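# Weigh four check weights, put the light one on dish

## Task

Use the balance to work out which of the four check weights is the lighter one; its pointer sits over white when the pans hold equal loads and leans toward the lighter pan otherwise. Lay that weight flat on the red dish and keep the other three weights off the dish. Nothing may end up inside or underneath any furniture, and every item apart from the weights and the dish must finish resting directly on top of the same furniture it started on. The result only counts if it holds without any robot supporting it. At the end, release everything and move the arms away.

## Robot and tools

SETUP. Three identical i2rt Big YAM arms, named arm1, arm2 and arm3. Each has six revolute joints, a two-finger gripper and a wrist camera (arm1_cam_wrist, arm2_cam_wrist, arm3_cam_wrist). Two fixed cameras, room_a and room_b, watch the room. With joints 1 and 6 at 0 and the hand level and pointing ahead, the wrist camera sits above the hand looking toward the fingertips. Reach is roughly 1.0 m from the joint1 axis. Joints move at different speeds, so the hand can sweep a wide, curved path between postures.

FRAME. One shared scene frame, origin on the floor, +z up. The point called hand is midway between the fingertips; its z axis runs along the fingers and the fingers open and close along its y axis. Robot foot poses are never printed. Camera calibration (K, distortion, T_world_to_cam, pos_world) is given per camera in OpenCV conventions; real cameras may differ by a few degrees and millimetres, and wrist camera poses also inherit joint reading errors.

TOOL execute_actions. Arguments: actions, a list holding exactly one action or nothing; cameras, an optional list of names from arm1_cam_wrist, arm2_cam_wrist, arm3_cam_wrist, room_a, room_b, all (omitted, null or ["all"] gives every camera; [] gives none). An action is an object keyed by arm name; each arm entry holds joints, an object mapping joint names to absolute targets (not offsets). Per-arm keys and ranges: joint1_rad -2.879 to 2.879 (base yaw, positive counter-clockwise seen from above, 0 faces the way the foot faces); joint2_rad 0 to 3.141 (shoulder, 0 puts the upper arm roughly level pointing backward, larger lifts it up then forward); joint3_rad 0 to 3.019 (elbow, 0 folded, larger opens); joint4_rad -1.692 to 1.57 (hand pitch, positive tips fingers up); joint5_rad -1.57 to 1.57 (hand side swing, positive toward the arm's right); joint6_rad -2.094 to 2.094 (hand roll, positive clockwise viewed from behind the hand); gripper_m 0 to 0.093, fingertip gap in metres. Angles are radians. Done tolerances: ±0.045, ±0.14, ±0.09, ±0.055, ±0.03, ±0.035 rad and ±0.003 m. Every motion in one action starts at once and may finish at different times; one action lasts at most 15 s. Joints or arms you omit may keep driving toward earlier targets. An unknown key or out-of-range number rejects the whole call with no motion. Example: {"arm1": {"joints": {"gripper_m": 0.05}}, "arm2": {"joints": {"joint1_rad": 0.3}}}. An empty actions list only returns state and images.

TOOL wait: seconds, 0 to 10. Issues nothing new; returns state and images like an empty call.
TOOL zoom_image: camera (one of the five names) and region [x0, y0, x1, y1] in pixels of that camera's latest full image, origin top-left, at most 504 by 504. Wrist images are 616x616, room images 672x504.
TOOL read_manual: section, only "licences"; returns licence text, moves nothing.
TOOL finished_scene: scene, the number of the current scene; ends it irreversibly once the last command has been held, and reports success. Replying without any tool call also ends things.

RESULTS. Each call returns every arm's state (joint_positions, hand pose) plus images in the order listed on the pictures line. joint_status tells how each commanded motion ended: off_target (resting short of target, possibly still pushing); contact_stop or time_out (target dropped and joint holds where it stopped, except that after time_out a joint may keep pushing toward its target or a point within 0.375, 0.375, 0.113, 0.225, 0.075, 0.3 rad of its position for joints 1 to 6, and may move there itself if freed); not_followed, meaning a self/inter-arm clearance check held back that arm's joint targets (a cause line usually follows; the gripper target still runs, and withheld targets may be retried on later actions). on_its_own lists what the call did not command; its held at value is the target being held, not the current position. To stop a joint pushing, command its reported position. Tiny target changes may not move a joint. Loaded joints sag. If a result reports a stop, remaining execute_actions, wait and finished_scene calls in that same reply are skipped. The simulation keeps running while you think; arms hold their last command meanwhile.

CARE. The arms do not halt on touch and can push very hard; avoid driving into furniture, objects or each other. A hard squeeze between two robots fails the task at once, a hard hit may too, and no line reports robot contact. The clearance check can be late and ignores fingers, gripper housings and wrist cameras. Sustained pushing or holding heats motors: a MOTOR HOT line appears from 85 °C, and at 100 °C an OVER-TEMPERATURE FAULT drops that arm (its keys then read limit_stop_at_motor_heat; resend targets). Gripper force is roughly 50 to 62 N per pad. Do not knock anything out of the work area or onto the floor, and avoid drops, slips and slams. Loose objects may occasionally get a small push from outside.

Each tool is called after "Call:" as a command line: name --argument value for each argument, lists and objects as JSON in quotes; but a table of rows of numbers goes row by row, as --pt "numbers of a row", without its own name.

## Session

I'll start by looking at the scene.

Call:
execute_actions --actions '[]'

Scene clock: 0.00 s.
Motor temperatures (°C, as the motors report them): arm1=[17 20 19 21 19 17] | arm2=[17 18 20 17 19 20] | arm3=[19 19 18 17 20 19]
arm1.joint_positions: joint1_rad=+0.157 joint2_rad=+0.643 joint3_rad=+1.425 joint4_rad=-1.435 joint5_rad=+0.210 joint6_rad=+0.410 gripper_m=+0.094
arm1.joint_status: not commanded
arm1.hand: x=+0.7190 y=-0.7250 z=+1.3095 quat_wxyz=(-0.430, +0.037, -0.893, -0.129) (m; scene frame)
arm2.joint_positions: joint1_rad=-0.629 joint2_rad=+0.626 joint3_rad=+1.364 joint4_rad=-1.144 joint5_rad=+0.225 joint6_rad=-0.639 gripper_m=+0.094
arm2.joint_status: not commanded
arm2.hand: x=+0.4053 y=-0.1182 z=+1.4347 quat_wxyz=(-0.460, +0.105, -0.825, +0.312) (m; scene frame)
arm3.joint_positions: joint1_rad=-0.620 joint2_rad=+0.594 joint3_rad=+1.693 joint4_rad=-1.146 joint5_rad=+0.052 joint6_rad=+0.671 gripper_m=+0.094
arm3.joint_status: not commanded
arm3.hand: x=-0.8457 y=+0.8257 z=+1.5889 quat_wxyz=(-0.268, -0.696, +0.200, +0.635) (m; scene frame)
pictures: arm1_cam_wrist, arm2_cam_wrist, arm3_cam_wrist, room_a, room_b
Images, in order (width x height): arm1_cam_wrist 616x616, arm2_cam_wrist 616x616, arm3_cam_wrist 616x616, room_a 672x504, room_b 672x504.

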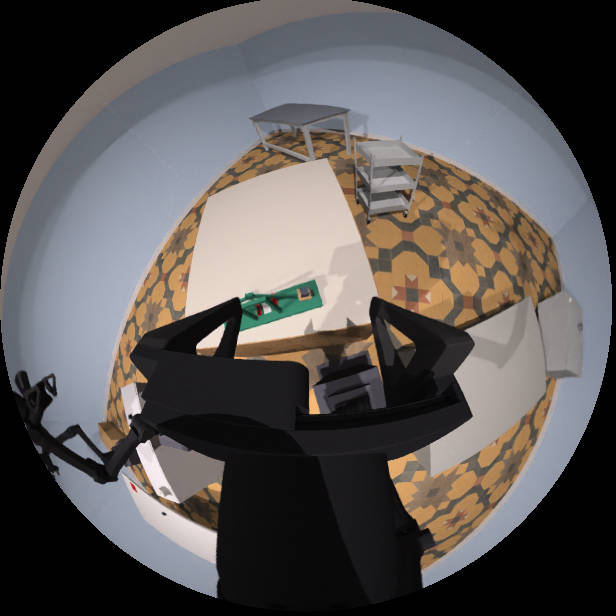

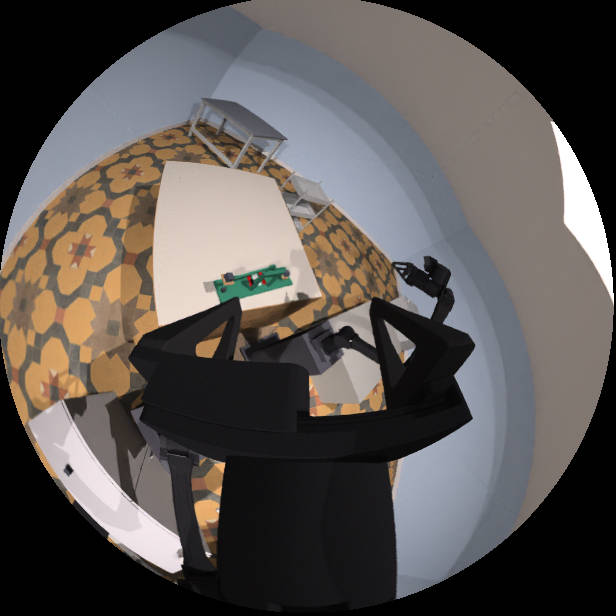

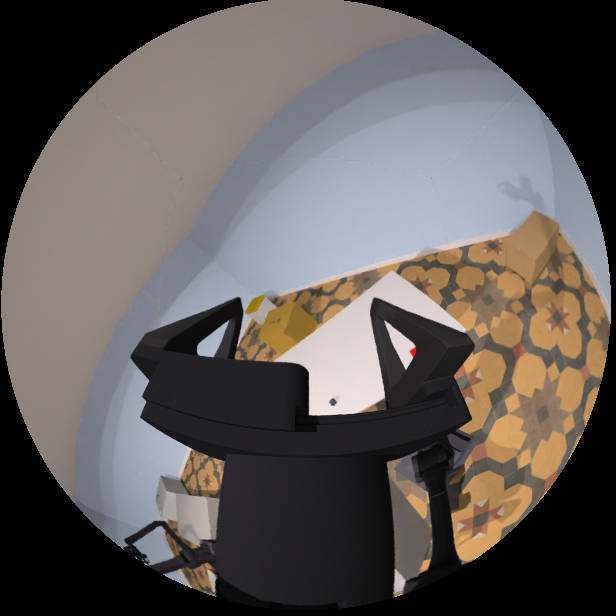

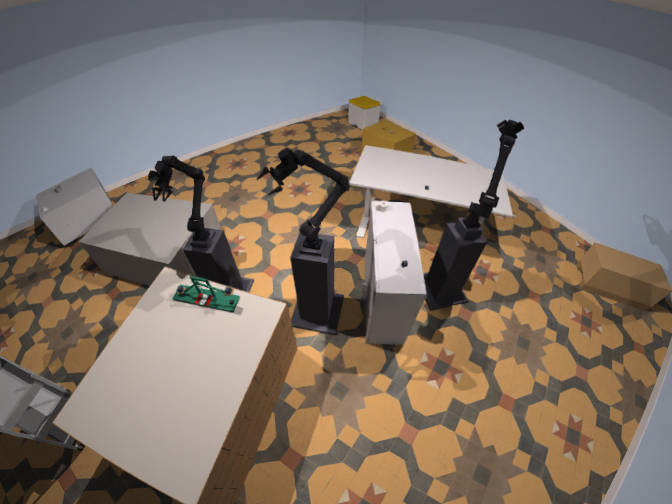

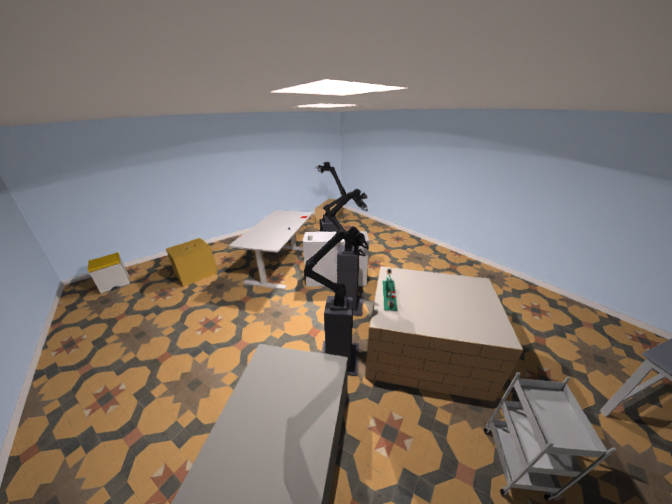

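Call:
zoom_image --camera "room_a" --region '[160, 260, 260, 330]'

Call:
zoom_image --camera "arm1_cam_wrist" --region '[220, 260, 340, 350]'

Call:
zoom_image --camera "arm2_cam_wrist" --region '[200, 250, 310, 320]'

Call:
zoom_image --camera "room_a" --region '[340, 130, 540, 300]'

Call:
zoom_image --camera "room_b" --region '[220, 150, 420, 330]'

Region (160, 260, 260, 330) of room_a's 672x504 image, scaled by 5.040, with more detail than that image has; it fills the top 353 rows of this view, and the rest is white.

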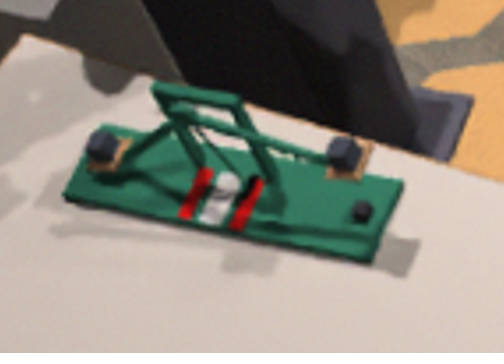

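Region (220, 260, 340, 350) of arm1_cam_wrist's 616x616 image, scaled by 4.200, with more detail than that image has; it fills the top 378 rows of this view, and the rest is white.

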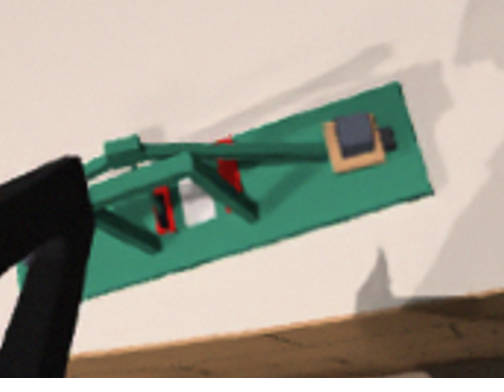

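Region (200, 250, 310, 320) of arm2_cam_wrist's 616x616 image, scaled by 4.582, with more detail than that image has; it fills the top 321 rows of this view, and the rest is white.

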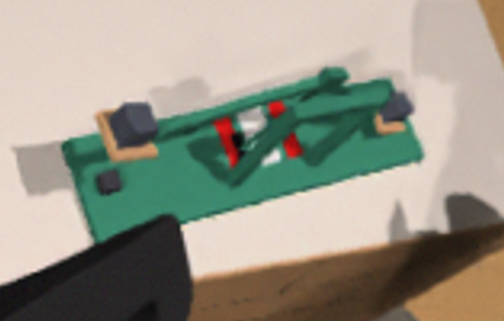

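Region (340, 130, 540, 300) of room_a's 672x504 image, scaled by 2.520, with more detail than that image has; it fills the top 428 rows of this view, and the rest is white.

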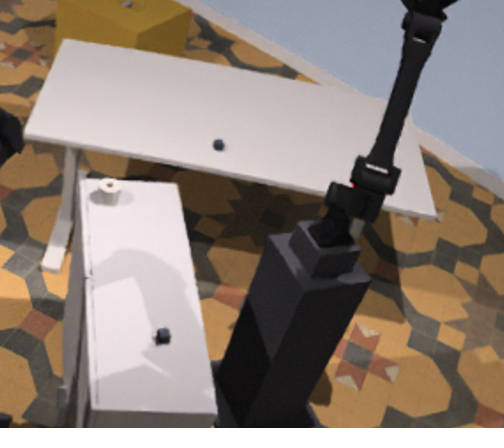

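Region (220, 150, 420, 330) of room_b's 672x504 image, scaled by 2.520, with more detail than that image has; it fills the top 454 rows of this view, and the rest is white.

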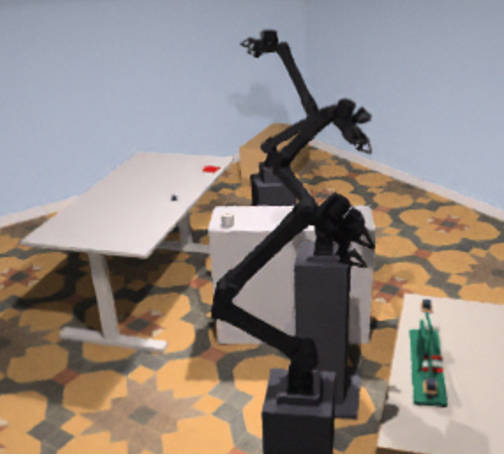

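Call:
zoom_image --camera "room_b" --region '[270, 195, 340, 250]'

Call:
zoom_image --camera "room_a" --region '[190, 270, 250, 315]'

Call:
zoom_image --camera "room_b" --region '[365, 260, 420, 320]'

Call:
zoom_image --camera "arm3_cam_wrist" --region '[290, 260, 480, 430]'

Call:
zoom_image --camera "arm2_cam_wrist" --region '[10, 380, 230, 600]'

Region (270, 195, 340, 250) of room_b's 672x504 image, scaled by 7.200, with more detail than that image has; it fills the top 396 rows of this view, and the rest is white.

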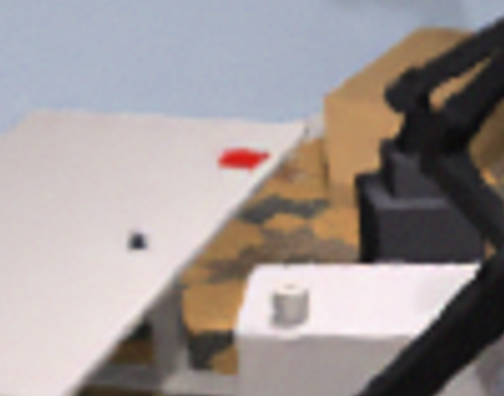

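Region (190, 270, 250, 315) of room_a's 672x504 image, scaled by 8.400, with more detail than that image has; it fills the top 378 rows of this view, and the rest is white.

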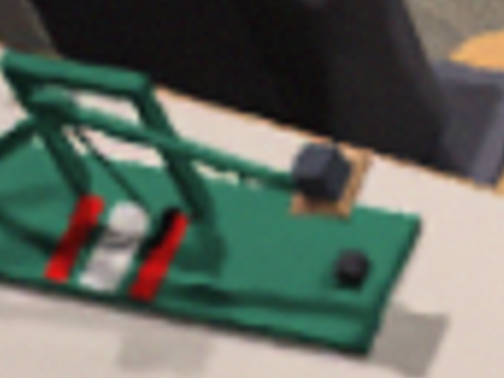

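Region (365, 260, 420, 320) of room_b's 672x504 image, scaled by 8.400, with more detail than that image has; it fills the left 462 columns of this view, and the rest is white.

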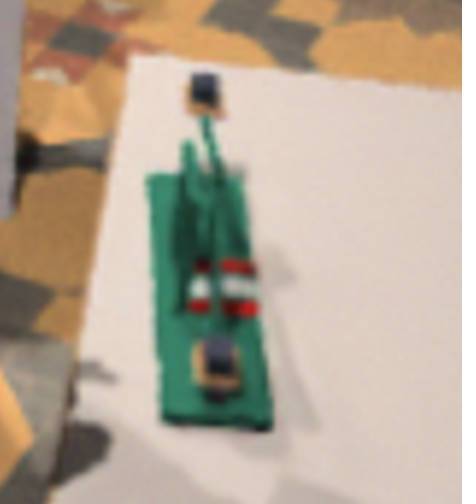

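Region (290, 260, 480, 430) of arm3_cam_wrist's 616x616 image, scaled by 2.653, with more detail than that image has; it fills the top 451 rows of this view, and the rest is white.

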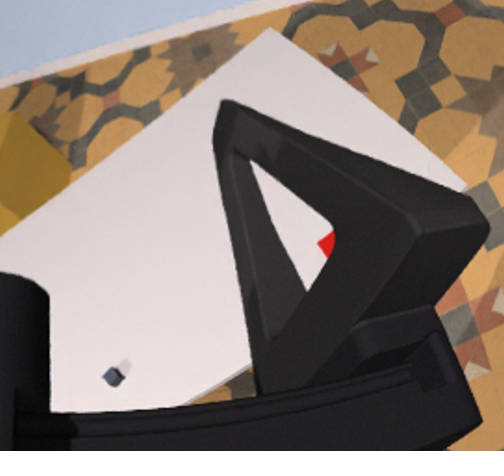

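Region (10, 380, 230, 600) of arm2_cam_wrist's 616x616 image, scaled by 2.291, with more detail than that image has.

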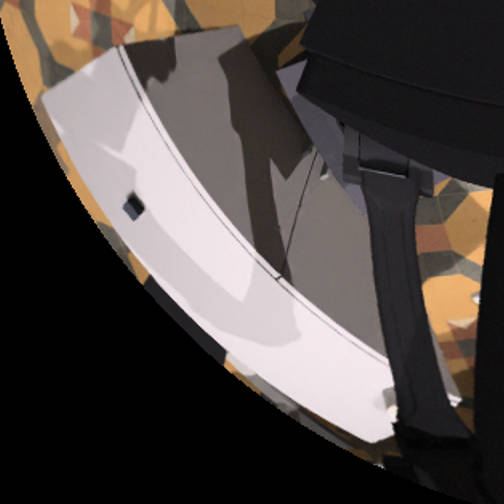

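Call:
execute_actions --actions '[]' --cameras '["room_a", "arm2_cam_wrist", "arm1_cam_wrist"]'

Call:
zoom_image --camera "room_a" --region '[160, 260, 260, 330]'

Scene clock: 7.77 s.
Motor temperatures (°C, as the motors report them): arm1=[17 20 21 21 19 17] | arm2=[17 18 22 17 19 20] | arm3=[19 19 18 17 20 19]
arm1.joint_positions: joint1_rad=+0.157 joint2_rad=+0.643 joint3_rad=+1.425 joint4_rad=-1.435 joint5_rad=+0.210 joint6_rad=+0.410 gripper_m=+0.094
arm1.joint_status: not commanded
arm1.hand: x=+0.7190 y=-0.7250 z=+1.3095 quat_wxyz=(-0.430, +0.037, -0.893, -0.129) (m; scene frame)
arm2.joint_positions: joint1_rad=-0.629 joint2_rad=+0.626 joint3_rad=+1.364 joint4_rad=-1.144 joint5_rad=+0.225 joint6_rad=-0.639 gripper_m=+0.094
arm2.joint_status: not commanded
arm2.hand: x=+0.4053 y=-0.1182 z=+1.4347 quat_wxyz=(-0.460, +0.105, -0.825, +0.312) (m; scene frame)
arm3.joint_positions: joint1_rad=-0.620 joint2_rad=+0.594 joint3_rad=+1.693 joint4_rad=-1.146 joint5_rad=+0.052 joint6_rad=+0.671 gripper_m=+0.094
arm3.joint_status: not commanded
arm3.hand: x=-0.8457 y=+0.8257 z=+1.5889 quat_wxyz=(-0.268, -0.696, +0.200, +0.635) (m; scene frame)
pictures: arm1_cam_wrist, arm2_cam_wrist, room_a
Images, in order (width x height): arm1_cam_wrist 616x616, arm2_cam_wrist 616x616, room_a 672x504.

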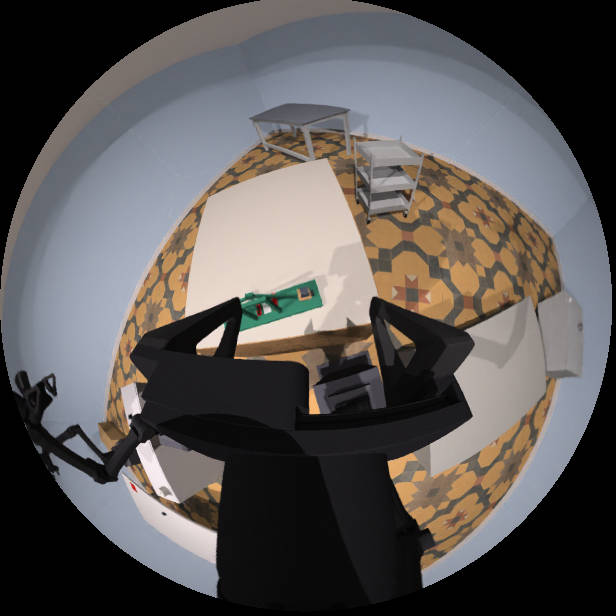

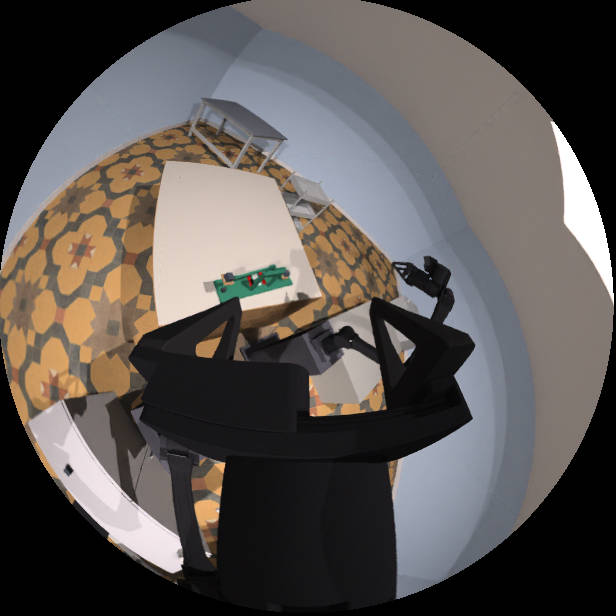

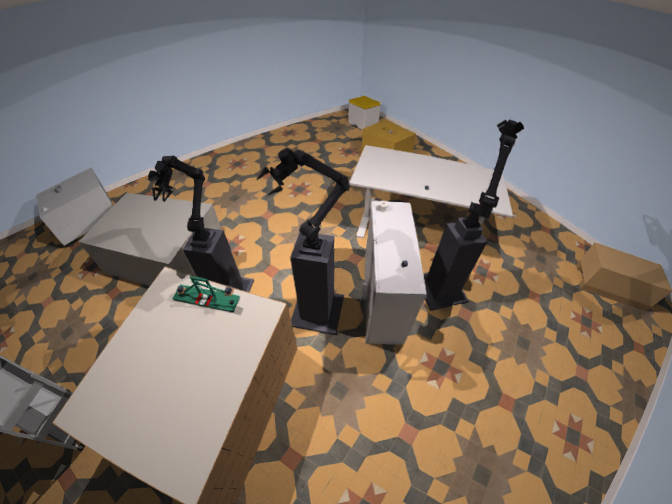

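Region (160, 260, 260, 330) of room_a's 672x504 image, scaled by 5.040, with more detail than that image has; it fills the top 353 rows of this view, and the rest is white.

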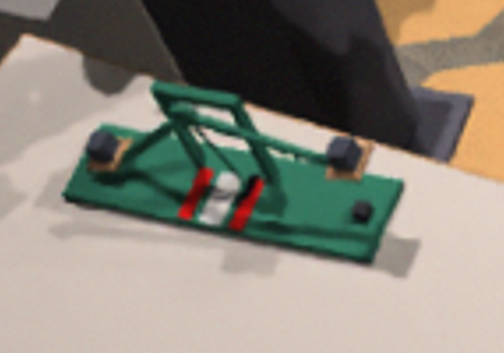

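Call:
execute_actions --actions '[{"arm1": {"joints": {"joint1_rad": 0.76, "joint2_rad": 0.3, "joint3_rad": 0.45, "joint4_rad": -0.5, "joint5_rad": 0.0, "joint6_rad": 0.0}}, "arm2": {"joints": {"joint1_rad": -0.719, "joint2_rad": 1.96, "joint3_rad": 2.03, "joint4_rad": -1.62, "joint5_rad": 0.0, "joint6_rad": 0.856}}, "arm3": {"joints": {"joint1_rad": -0.79, "joint2_rad": 1.85, "joint3_rad": 1.66, "joint4_rad": -1.36, "joint5_rad": 0.0, "joint6_rad": 0.0}}}]'

Scene clock: 20.53 s.
Motor temperatures (°C, as the motors report them): arm1=[17 20 22 21 19 17] | arm2=[17 18 23 18 19 20] | arm3=[19 19 19 17 20 19]
arm1.joint_positions: joint1_rad=+0.750 joint2_rad=+0.308 joint3_rad=+0.461 joint4_rad=-0.521 joint5_rad=+0.002 joint6_rad=+0.007 gripper_m=+0.094
arm1.joint_status: all done
arm1.hand: x=+0.6220 y=-0.5530 z=+1.0553 quat_wxyz=(-0.467, +0.459, -0.686, -0.318) (m; scene frame)
arm2.joint_positions: joint1_rad=-0.712 joint2_rad=+1.977 joint3_rad=+2.005 joint4_rad=-1.610 joint5_rad=+0.002 joint6_rad=+0.846 gripper_m=+0.094
arm2.joint_status: all done
arm2.hand: x=+0.7474 y=-0.2068 z=+1.0833 quat_wxyz=(+0.005, -0.547, -0.837, -0.003) (m; scene frame)
arm3.joint_positions: joint1_rad=-0.782 joint2_rad=+1.849 joint3_rad=+1.639 joint4_rad=-1.344 joint5_rad=+0.003 joint6_rad=+0.016 gripper_m=+0.094
arm3.joint_status: all done
arm3.hand: x=-1.2477 y=+0.8350 z=+1.0099 quat_wxyz=(-0.004, -1.000, +0.004, +0.006) (m; scene frame)
pictures: arm1_cam_wrist, arm2_cam_wrist, arm3_cam_wrist, room_a, room_b
camera_calibration (this result's frames):
arm1_cam_wrist: T_world_to_cam=[[0.927557, -0.373445, -0.0132737, -0.7728], [-0.318845, -0.772418, -0.549279, 0.352978], [0.194873, 0.51372, -0.835533, 1.16594], [0, 0, 0, 1]] pos_world=[0.60215, -0.614921, 1.15781]
arm2_cam_wrist: T_world_to_cam=[[-0.915201, -0.402814, 0.0121682, 0.589754], [-0.316998, 0.738214, 0.595443, -0.249375], [-0.248835, 0.541093, -0.803306, 1.29152], [0, 0, 0, 1]] pos_world=[0.782069, -0.277181, 1.1788]
arm3_cam_wrist: T_world_to_cam=[[0.0253956, 0.999327, -0.0264683, -0.773757], [0.824539, -0.00596866, 0.565773, 0.47062], [0.565235, -0.0361923, -0.824136, 1.69321], [0, 0, 0, 1]] pos_world=[-1.32546, 0.837326, 1.10869]
Images, in order (width x height): arm1_cam_wrist 616x616, arm2_cam_wrist 616x616, arm3_cam_wrist 616x616, room_a 672x504, room_b 672x504.

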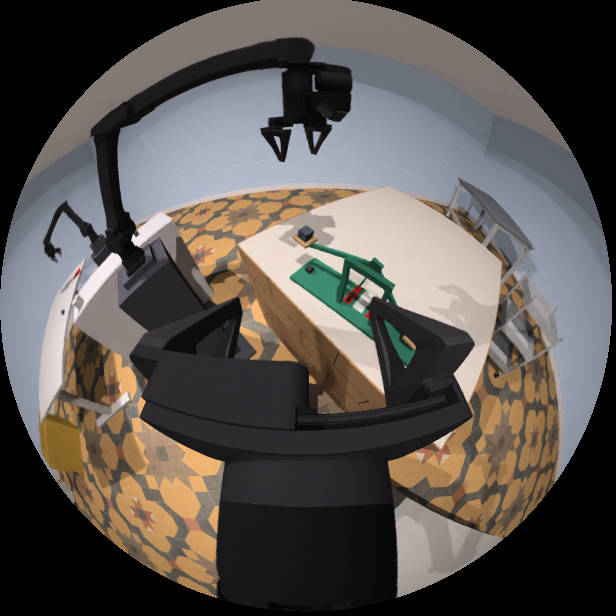

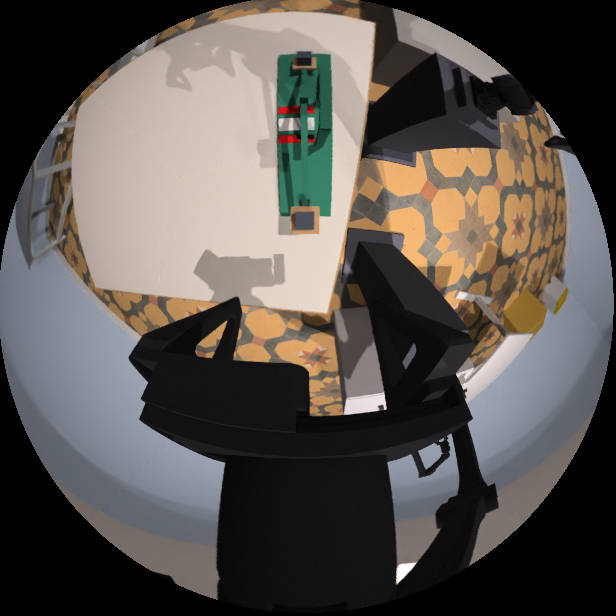

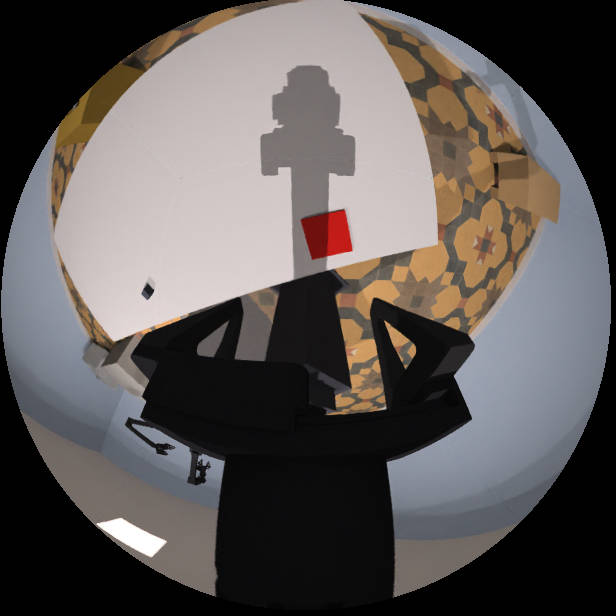

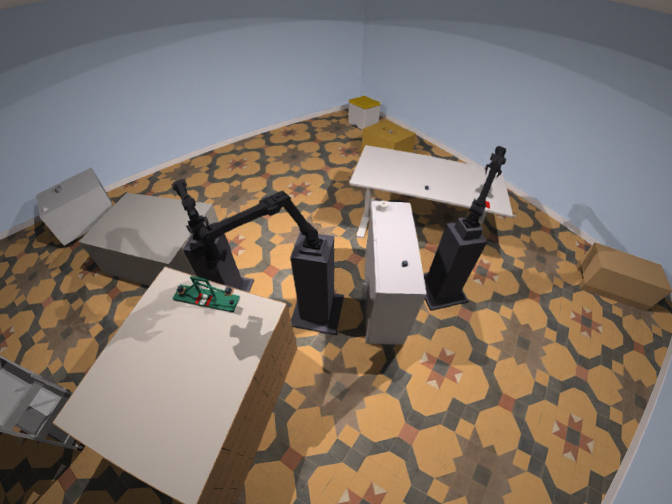

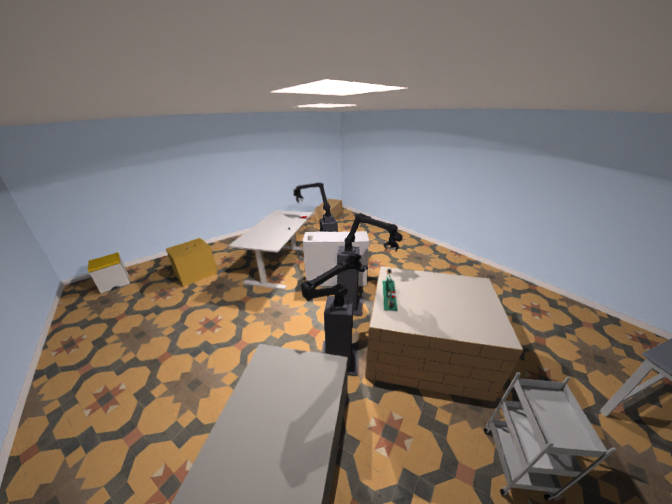

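Call:
zoom_image --camera "arm2_cam_wrist" --region '[270, 180, 340, 250]'

Call:
zoom_image --camera "arm1_cam_wrist" --region '[270, 205, 420, 335]'

Call:
zoom_image --camera "arm3_cam_wrist" --region '[280, 190, 380, 280]'

Call:
zoom_image --camera "arm1_cam_wrist" --region '[280, 215, 335, 260]'

Region (270, 180, 340, 250) of arm2_cam_wrist's 616x616 image, scaled by 7.200, with more detail than that image has.

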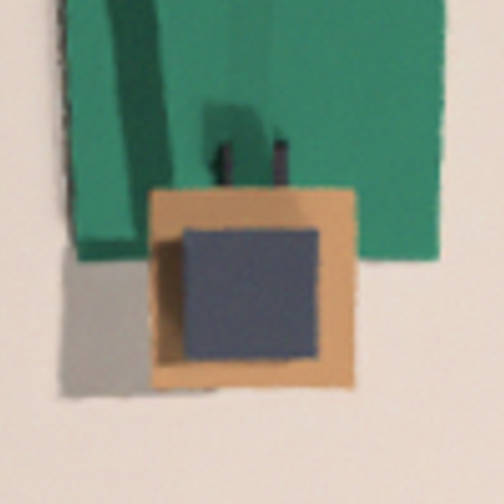

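Region (270, 205, 420, 335) of arm1_cam_wrist's 616x616 image, scaled by 3.360, with more detail than that image has; it fills the top 437 rows of this view, and the rest is white.

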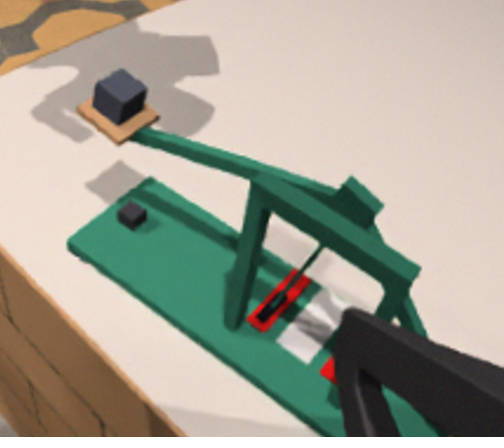

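Region (280, 190, 380, 280) of arm3_cam_wrist's 616x616 image, scaled by 5.040, with more detail than that image has; it fills the top 454 rows of this view, and the rest is white.

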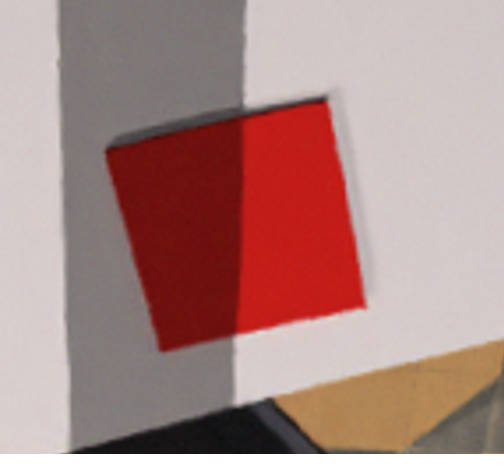

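Region (280, 215, 335, 260) of arm1_cam_wrist's 616x616 image, scaled by 9.164, with more detail than that image has; it fills the top 412 rows of this view, and the rest is white.

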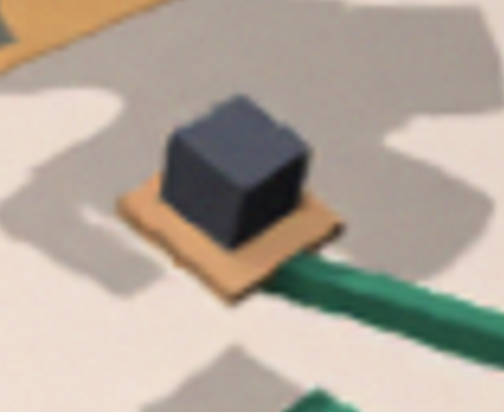

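Call:
execute_actions --actions '[{"arm2": {"joints": {"joint1_rad": -0.744, "joint2_rad": 2.072, "joint3_rad": 1.753, "joint4_rad": -1.209, "joint5_rad": 0.0, "joint6_rad": 0.812}}, "arm3": {"joints": {"joint1_rad": -0.842, "joint2_rad": 1.982, "joint3_rad": 1.47, "joint4_rad": -1.024, "joint5_rad": 0.0, "joint6_rad": 0.0}}}]' --cameras '["arm1_cam_wrist", "arm2_cam_wrist", "arm3_cam_wrist"]'

Scene clock: 27.93 s.
Motor temperatures (°C, as the motors report them): arm1=[17 20 22 21 19 17] | arm2=[17 19 24 17 19 20] | arm3=[19 20 21 17 20 19]
arm1.joint_positions: joint1_rad=+0.750 joint2_rad=+0.308 joint3_rad=+0.461 joint4_rad=-0.521 joint5_rad=+0.002 joint6_rad=+0.007 gripper_m=+0.094
arm1.joint_status: not commanded
arm1.hand: x=+0.6220 y=-0.5530 z=+1.0553 quat_wxyz=(-0.467, +0.459, -0.686, -0.318) (m; scene frame)
arm2.joint_positions: joint1_rad=-0.739 joint2_rad=+2.088 joint3_rad=+1.734 joint4_rad=-1.220 joint5_rad=+0.002 joint6_rad=+0.822 gripper_m=+0.094
arm2.joint_status: all done
arm2.hand: x=+0.7554 y=-0.2255 z=+0.9150 quat_wxyz=(+0.001, -0.548, -0.836, -0.005) (m; scene frame)
arm3.joint_positions: joint1_rad=-0.845 joint2_rad=+1.995 joint3_rad=+1.448 joint4_rad=-1.041 joint5_rad=+0.002 joint6_rad=+0.015 gripper_m=+0.094
arm3.joint_status: all done
arm3.hand: x=-1.2384 y=+0.8686 z=+0.8621 quat_wxyz=(-0.004, -0.999, +0.035, -0.011) (m; scene frame)
pictures: arm1_cam_wrist, arm2_cam_wrist, arm3_cam_wrist
camera_calibration (this result's frames):
arm1_cam_wrist: T_world_to_cam=[[0.927557, -0.373445, -0.0132737, -0.7728], [-0.318845, -0.772418, -0.549279, 0.352978], [0.194873, 0.51372, -0.835533, 1.16594], [0, 0, 0, 1]] pos_world=[0.60215, -0.614921, 1.15781]
arm2_cam_wrist: T_world_to_cam=[[-0.916849, -0.399204, 0.00481981, 0.600355], [-0.319375, 0.740644, 0.591139, -0.126529], [-0.239555, 0.540446, -0.806555, 1.16424], [0, 0, 0, 1]] pos_world=[0.788925, -0.295832, 1.01093]
arm3_cam_wrist: T_world_to_cam=[[0.0876493, 0.995808, -0.0261419, -0.731673], [0.80194, -0.0549688, 0.59487, 0.536297], [0.59094, -0.0731042, -0.803396, 1.61337], [0, 0, 0, 1]] pos_world=[-1.31935, 0.87603, 0.958022]
Images, in order (width x height): arm1_cam_wrist 616x616, arm2_cam_wrist 616x616, arm3_cam_wrist 616x616.

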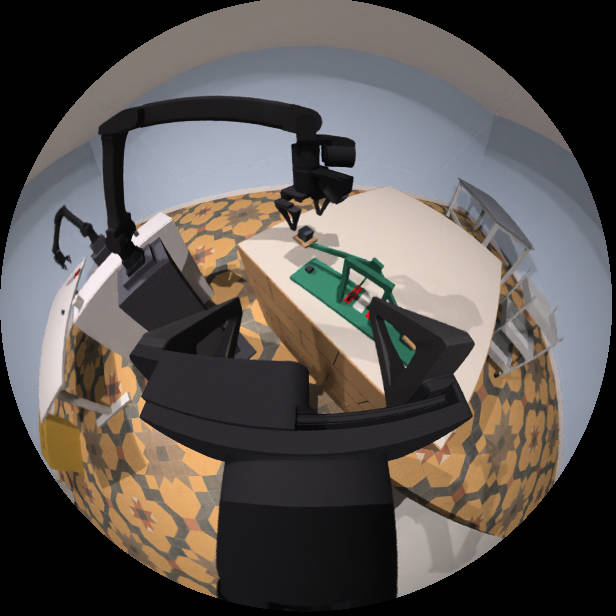

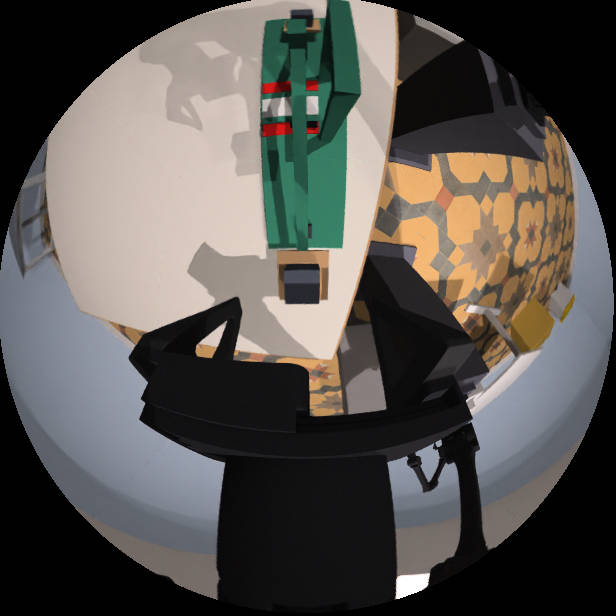

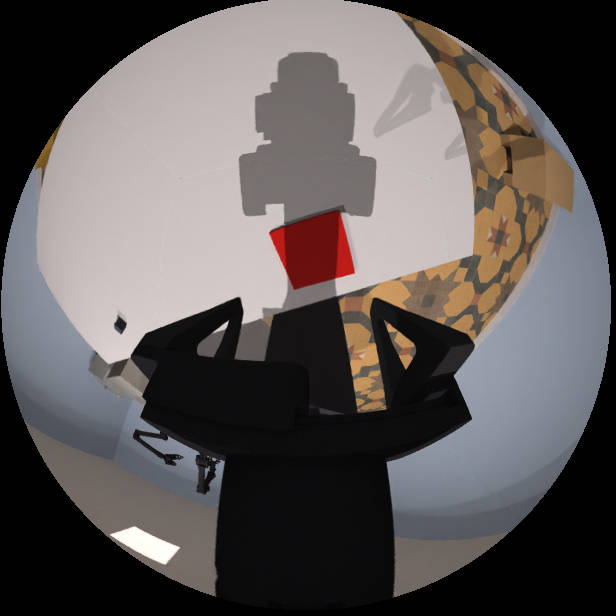

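Call:
zoom_image --camera "arm2_cam_wrist" --region '[220, 230, 400, 340]'

Call:
zoom_image --camera "arm2_cam_wrist" --region '[268, 240, 338, 310]'

Call:
zoom_image --camera "arm1_cam_wrist" --region '[265, 175, 355, 260]'

Call:
zoom_image --camera "arm3_cam_wrist" --region '[255, 195, 375, 305]'

Region (220, 230, 400, 340) of arm2_cam_wrist's 616x616 image, scaled by 2.800, with more detail than that image has.

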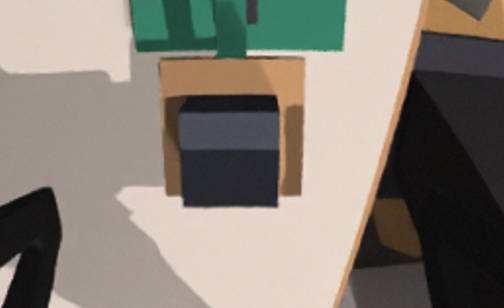

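Region (268, 240, 338, 310) of arm2_cam_wrist's 616x616 image, scaled by 7.200, with more detail than that image has.

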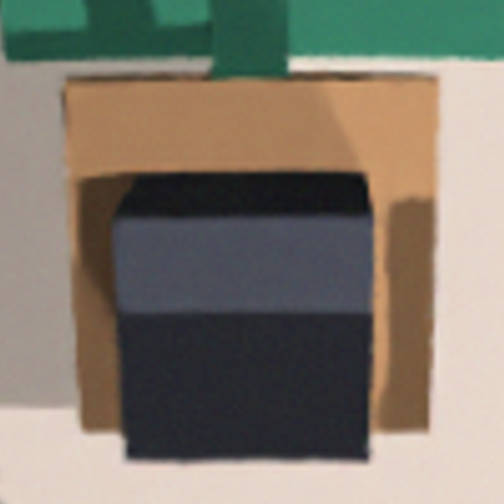

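Region (265, 175, 355, 260) of arm1_cam_wrist's 616x616 image, scaled by 5.600, with more detail than that image has.

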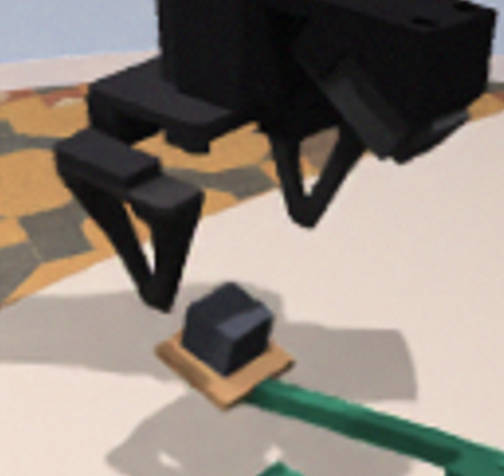

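Region (255, 195, 375, 305) of arm3_cam_wrist's 616x616 image, scaled by 4.200, with more detail than that image has; it fills the top 462 rows of this view, and the rest is white.

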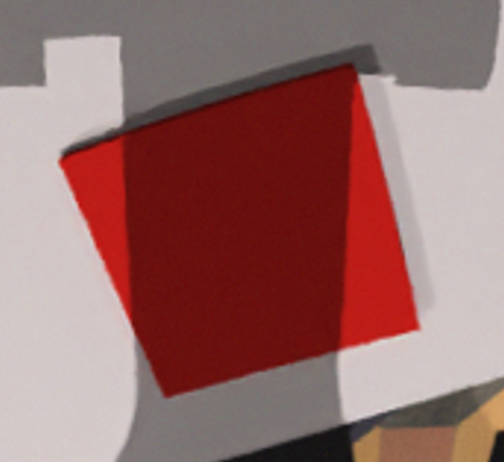

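Call:
execute_actions --actions '[{"arm2": {"joints": {"joint1_rad": -0.721, "joint2_rad": 2.129, "joint3_rad": 1.701, "joint4_rad": -1.099, "joint5_rad": 0.0, "joint6_rad": 0.842}}}]' --cameras '["arm1_cam_wrist", "arm2_cam_wrist"]'

Scene clock: 37.90 s.
Motor temperatures (°C, as the motors report them): arm1=[17 20 23 21 19 17] | arm2=[17 20 25 17 19 20] | arm3=[19 21 21 17 20 19]
arm1.joint_positions: joint1_rad=+0.750 joint2_rad=+0.308 joint3_rad=+0.461 joint4_rad=-0.521 joint5_rad=+0.002 joint6_rad=+0.007 gripper_m=+0.094
arm1.joint_status: not commanded
arm1.hand: x=+0.6220 y=-0.5530 z=+1.0553 quat_wxyz=(-0.467, +0.459, -0.686, -0.318) (m; scene frame)
arm2.joint_positions: joint1_rad=-0.730 joint2_rad=+2.111 joint3_rad=+1.700 joint4_rad=-1.111 joint5_rad=+0.002 joint6_rad=+0.832 gripper_m=+0.094
arm2.joint_status: all done
arm2.hand: x=+0.7684 y=-0.2236 z=+0.8893 quat_wxyz=(-0.025, -0.549, -0.835, -0.011) (m; scene frame)
arm3.joint_positions: joint1_rad=-0.845 joint2_rad=+1.995 joint3_rad=+1.448 joint4_rad=-1.041 joint5_rad=+0.002 joint6_rad=+0.015 gripper_m=+0.094
arm3.joint_status: not commanded
arm3.hand: x=-1.2384 y=+0.8686 z=+0.8621 quat_wxyz=(-0.004, -0.999, +0.035, -0.011) (m; scene frame)
pictures: arm1_cam_wrist, arm2_cam_wrist
camera_calibration (this result's frames):
arm1_cam_wrist: T_world_to_cam=[[0.927557, -0.373445, -0.0132737, -0.7728], [-0.318845, -0.772418, -0.549279, 0.352978], [0.194873, 0.51372, -0.835533, 1.16594], [0, 0, 0, 1]] pos_world=[0.60215, -0.614921, 1.15781]
arm2_cam_wrist: T_world_to_cam=[[-0.916982, -0.397496, -0.0337741, 0.647941], [-0.346298, 0.751119, 0.562048, -0.0597291], [-0.198043, 0.527084, -0.826415, 1.12836], [0, 0, 0, 1]] pos_world=[0.796932, -0.292325, 0.98795]
Images, in order (width x height): arm1_cam_wrist 616x616, arm2_cam_wrist 616x616.

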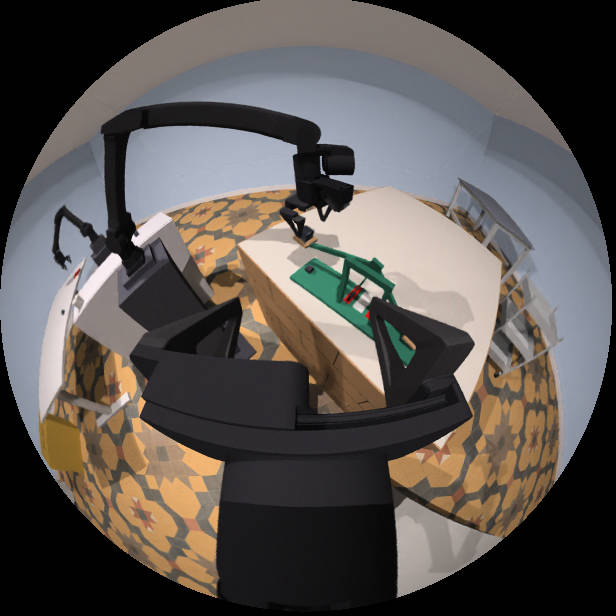

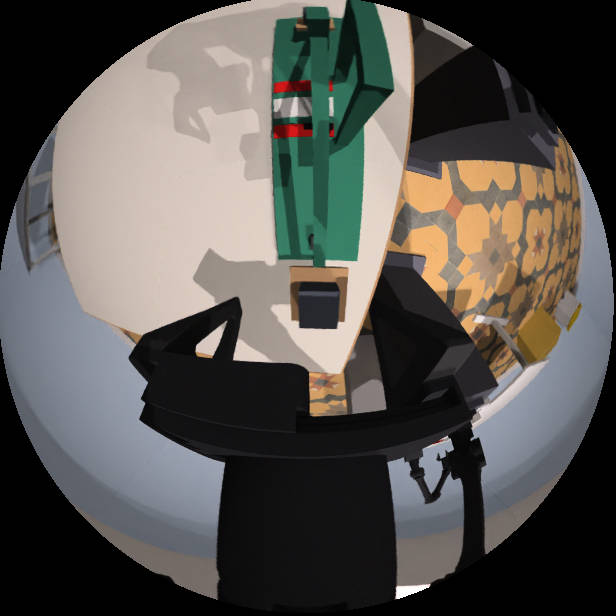

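Call:
zoom_image --camera "arm2_cam_wrist" --region '[280, 258, 360, 338]'

Call:
zoom_image --camera "arm1_cam_wrist" --region '[265, 175, 355, 260]'

Region (280, 258, 360, 338) of arm2_cam_wrist's 616x616 image, scaled by 6.300, with more detail than that image has.

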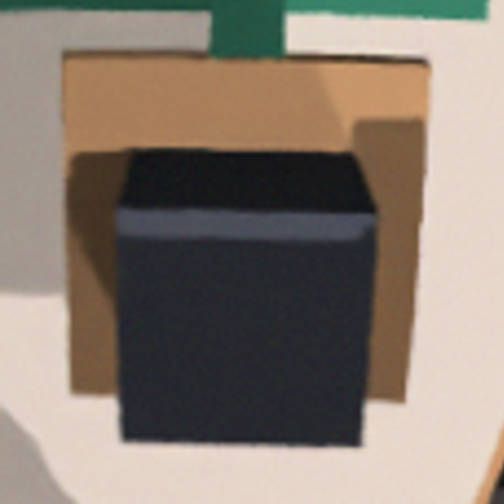

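Region (265, 175, 355, 260) of arm1_cam_wrist's 616x616 image, scaled by 5.600, with more detail than that image has.

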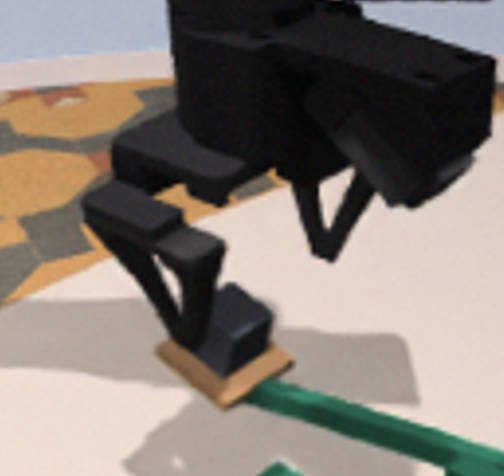

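Call:
execute_actions --actions '[{"arm2": {"joints": {"joint2_rad": 2.154, "joint3_rad": 1.679}}}]' --cameras '["arm1_cam_wrist", "arm2_cam_wrist"]'

Scene clock: 40.87 s.
Motor temperatures (°C, as the motors report them): arm1=[17 20 23 21 19 17] | arm2=[17 20 24 17 19 20] | arm3=[19 21 21 17 20 19]
arm1.joint_positions: joint1_rad=+0.750 joint2_rad=+0.308 joint3_rad=+0.461 joint4_rad=-0.521 joint5_rad=+0.002 joint6_rad=+0.007 gripper_m=+0.094
arm1.joint_status: not commanded
arm1.hand: x=+0.6220 y=-0.5530 z=+1.0553 quat_wxyz=(-0.467, +0.459, -0.686, -0.318) (m; scene frame)
arm2.joint_positions: joint1_rad=-0.730 joint2_rad=+2.136 joint3_rad=+1.679 joint4_rad=-1.109 joint5_rad=+0.002 joint6_rad=+0.832 gripper_m=+0.094
arm2.joint_status: all done
arm2.hand: x=+0.7578 y=-0.2197 z=+0.8667 quat_wxyz=(-0.003, -0.549, -0.836, -0.006) (m; scene frame)
arm3.joint_positions: joint1_rad=-0.845 joint2_rad=+1.995 joint3_rad=+1.448 joint4_rad=-1.041 joint5_rad=+0.002 joint6_rad=+0.015 gripper_m=+0.094
arm3.joint_status: not commanded
arm3.hand: x=-1.2384 y=+0.8686 z=+0.8621 quat_wxyz=(-0.004, -0.999, +0.035, -0.011) (m; scene frame)
pictures: arm1_cam_wrist, arm2_cam_wrist
camera_calibration (this result's frames):
arm1_cam_wrist: T_world_to_cam=[[0.927557, -0.373445, -0.0132737, -0.7728], [-0.318845, -0.772418, -0.549279, 0.352978], [0.194873, 0.51372, -0.835533, 1.16594], [0, 0, 0, 1]] pos_world=[0.60215, -0.614921, 1.15781]
arm2_cam_wrist: T_world_to_cam=[[-0.917507, -0.397718, -0.000799513, 0.61078], [-0.322425, 0.74263, 0.586978, -0.0952014], [-0.232858, 0.538814, -0.809602, 1.11992], [0, 0, 0, 1]] pos_world=[0.790482, -0.28981, 0.963057]
Images, in order (width x height): arm1_cam_wrist 616x616, arm2_cam_wrist 616x616.

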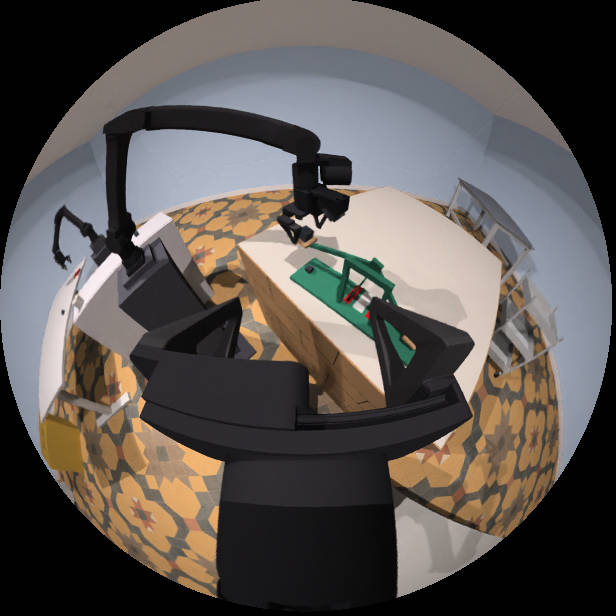

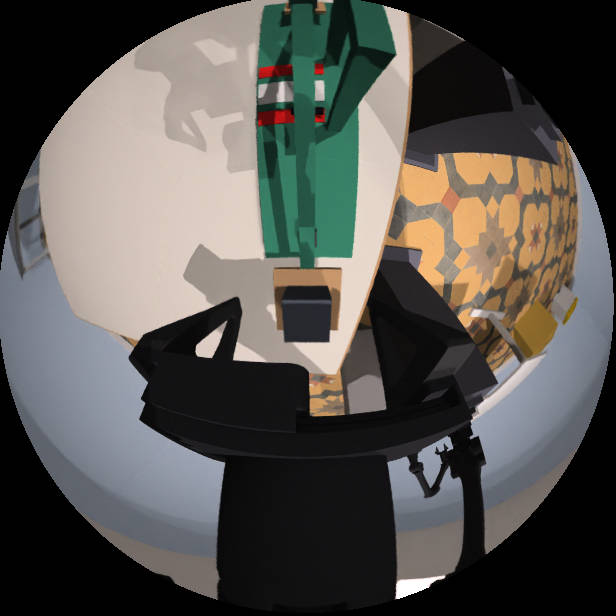

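Call:
zoom_image --camera "arm2_cam_wrist" --region '[225, 255, 390, 365]'

Call:
zoom_image --camera "arm2_cam_wrist" --region '[265, 260, 350, 350]'

Call:
zoom_image --camera "arm1_cam_wrist" --region '[270, 190, 345, 260]'

Region (225, 255, 390, 365) of arm2_cam_wrist's 616x616 image, scaled by 3.055, with more detail than that image has.

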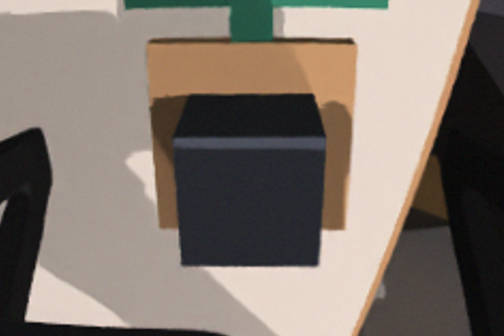

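Region (265, 260, 350, 350) of arm2_cam_wrist's 616x616 image, scaled by 5.600, with more detail than that image has.

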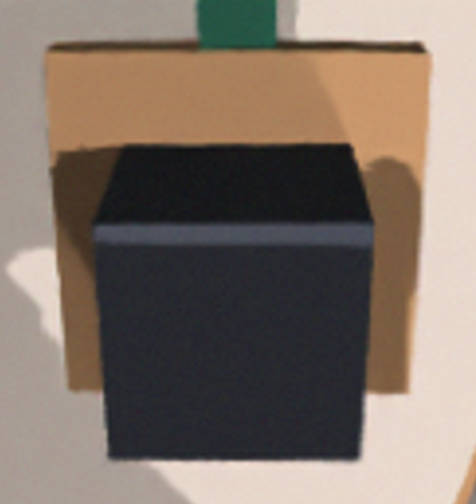

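Region (270, 190, 345, 260) of arm1_cam_wrist's 616x616 image, scaled by 6.720, with more detail than that image has; it fills the top 470 rows of this view, and the rest is white.

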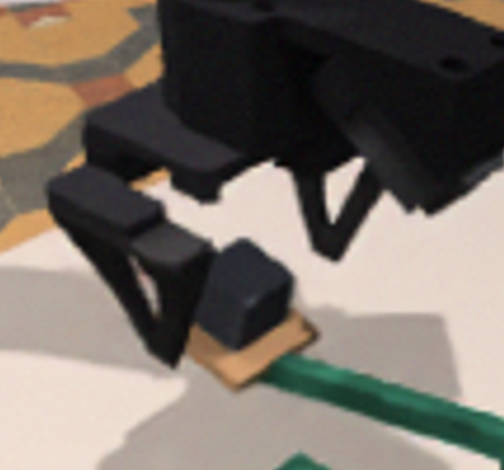

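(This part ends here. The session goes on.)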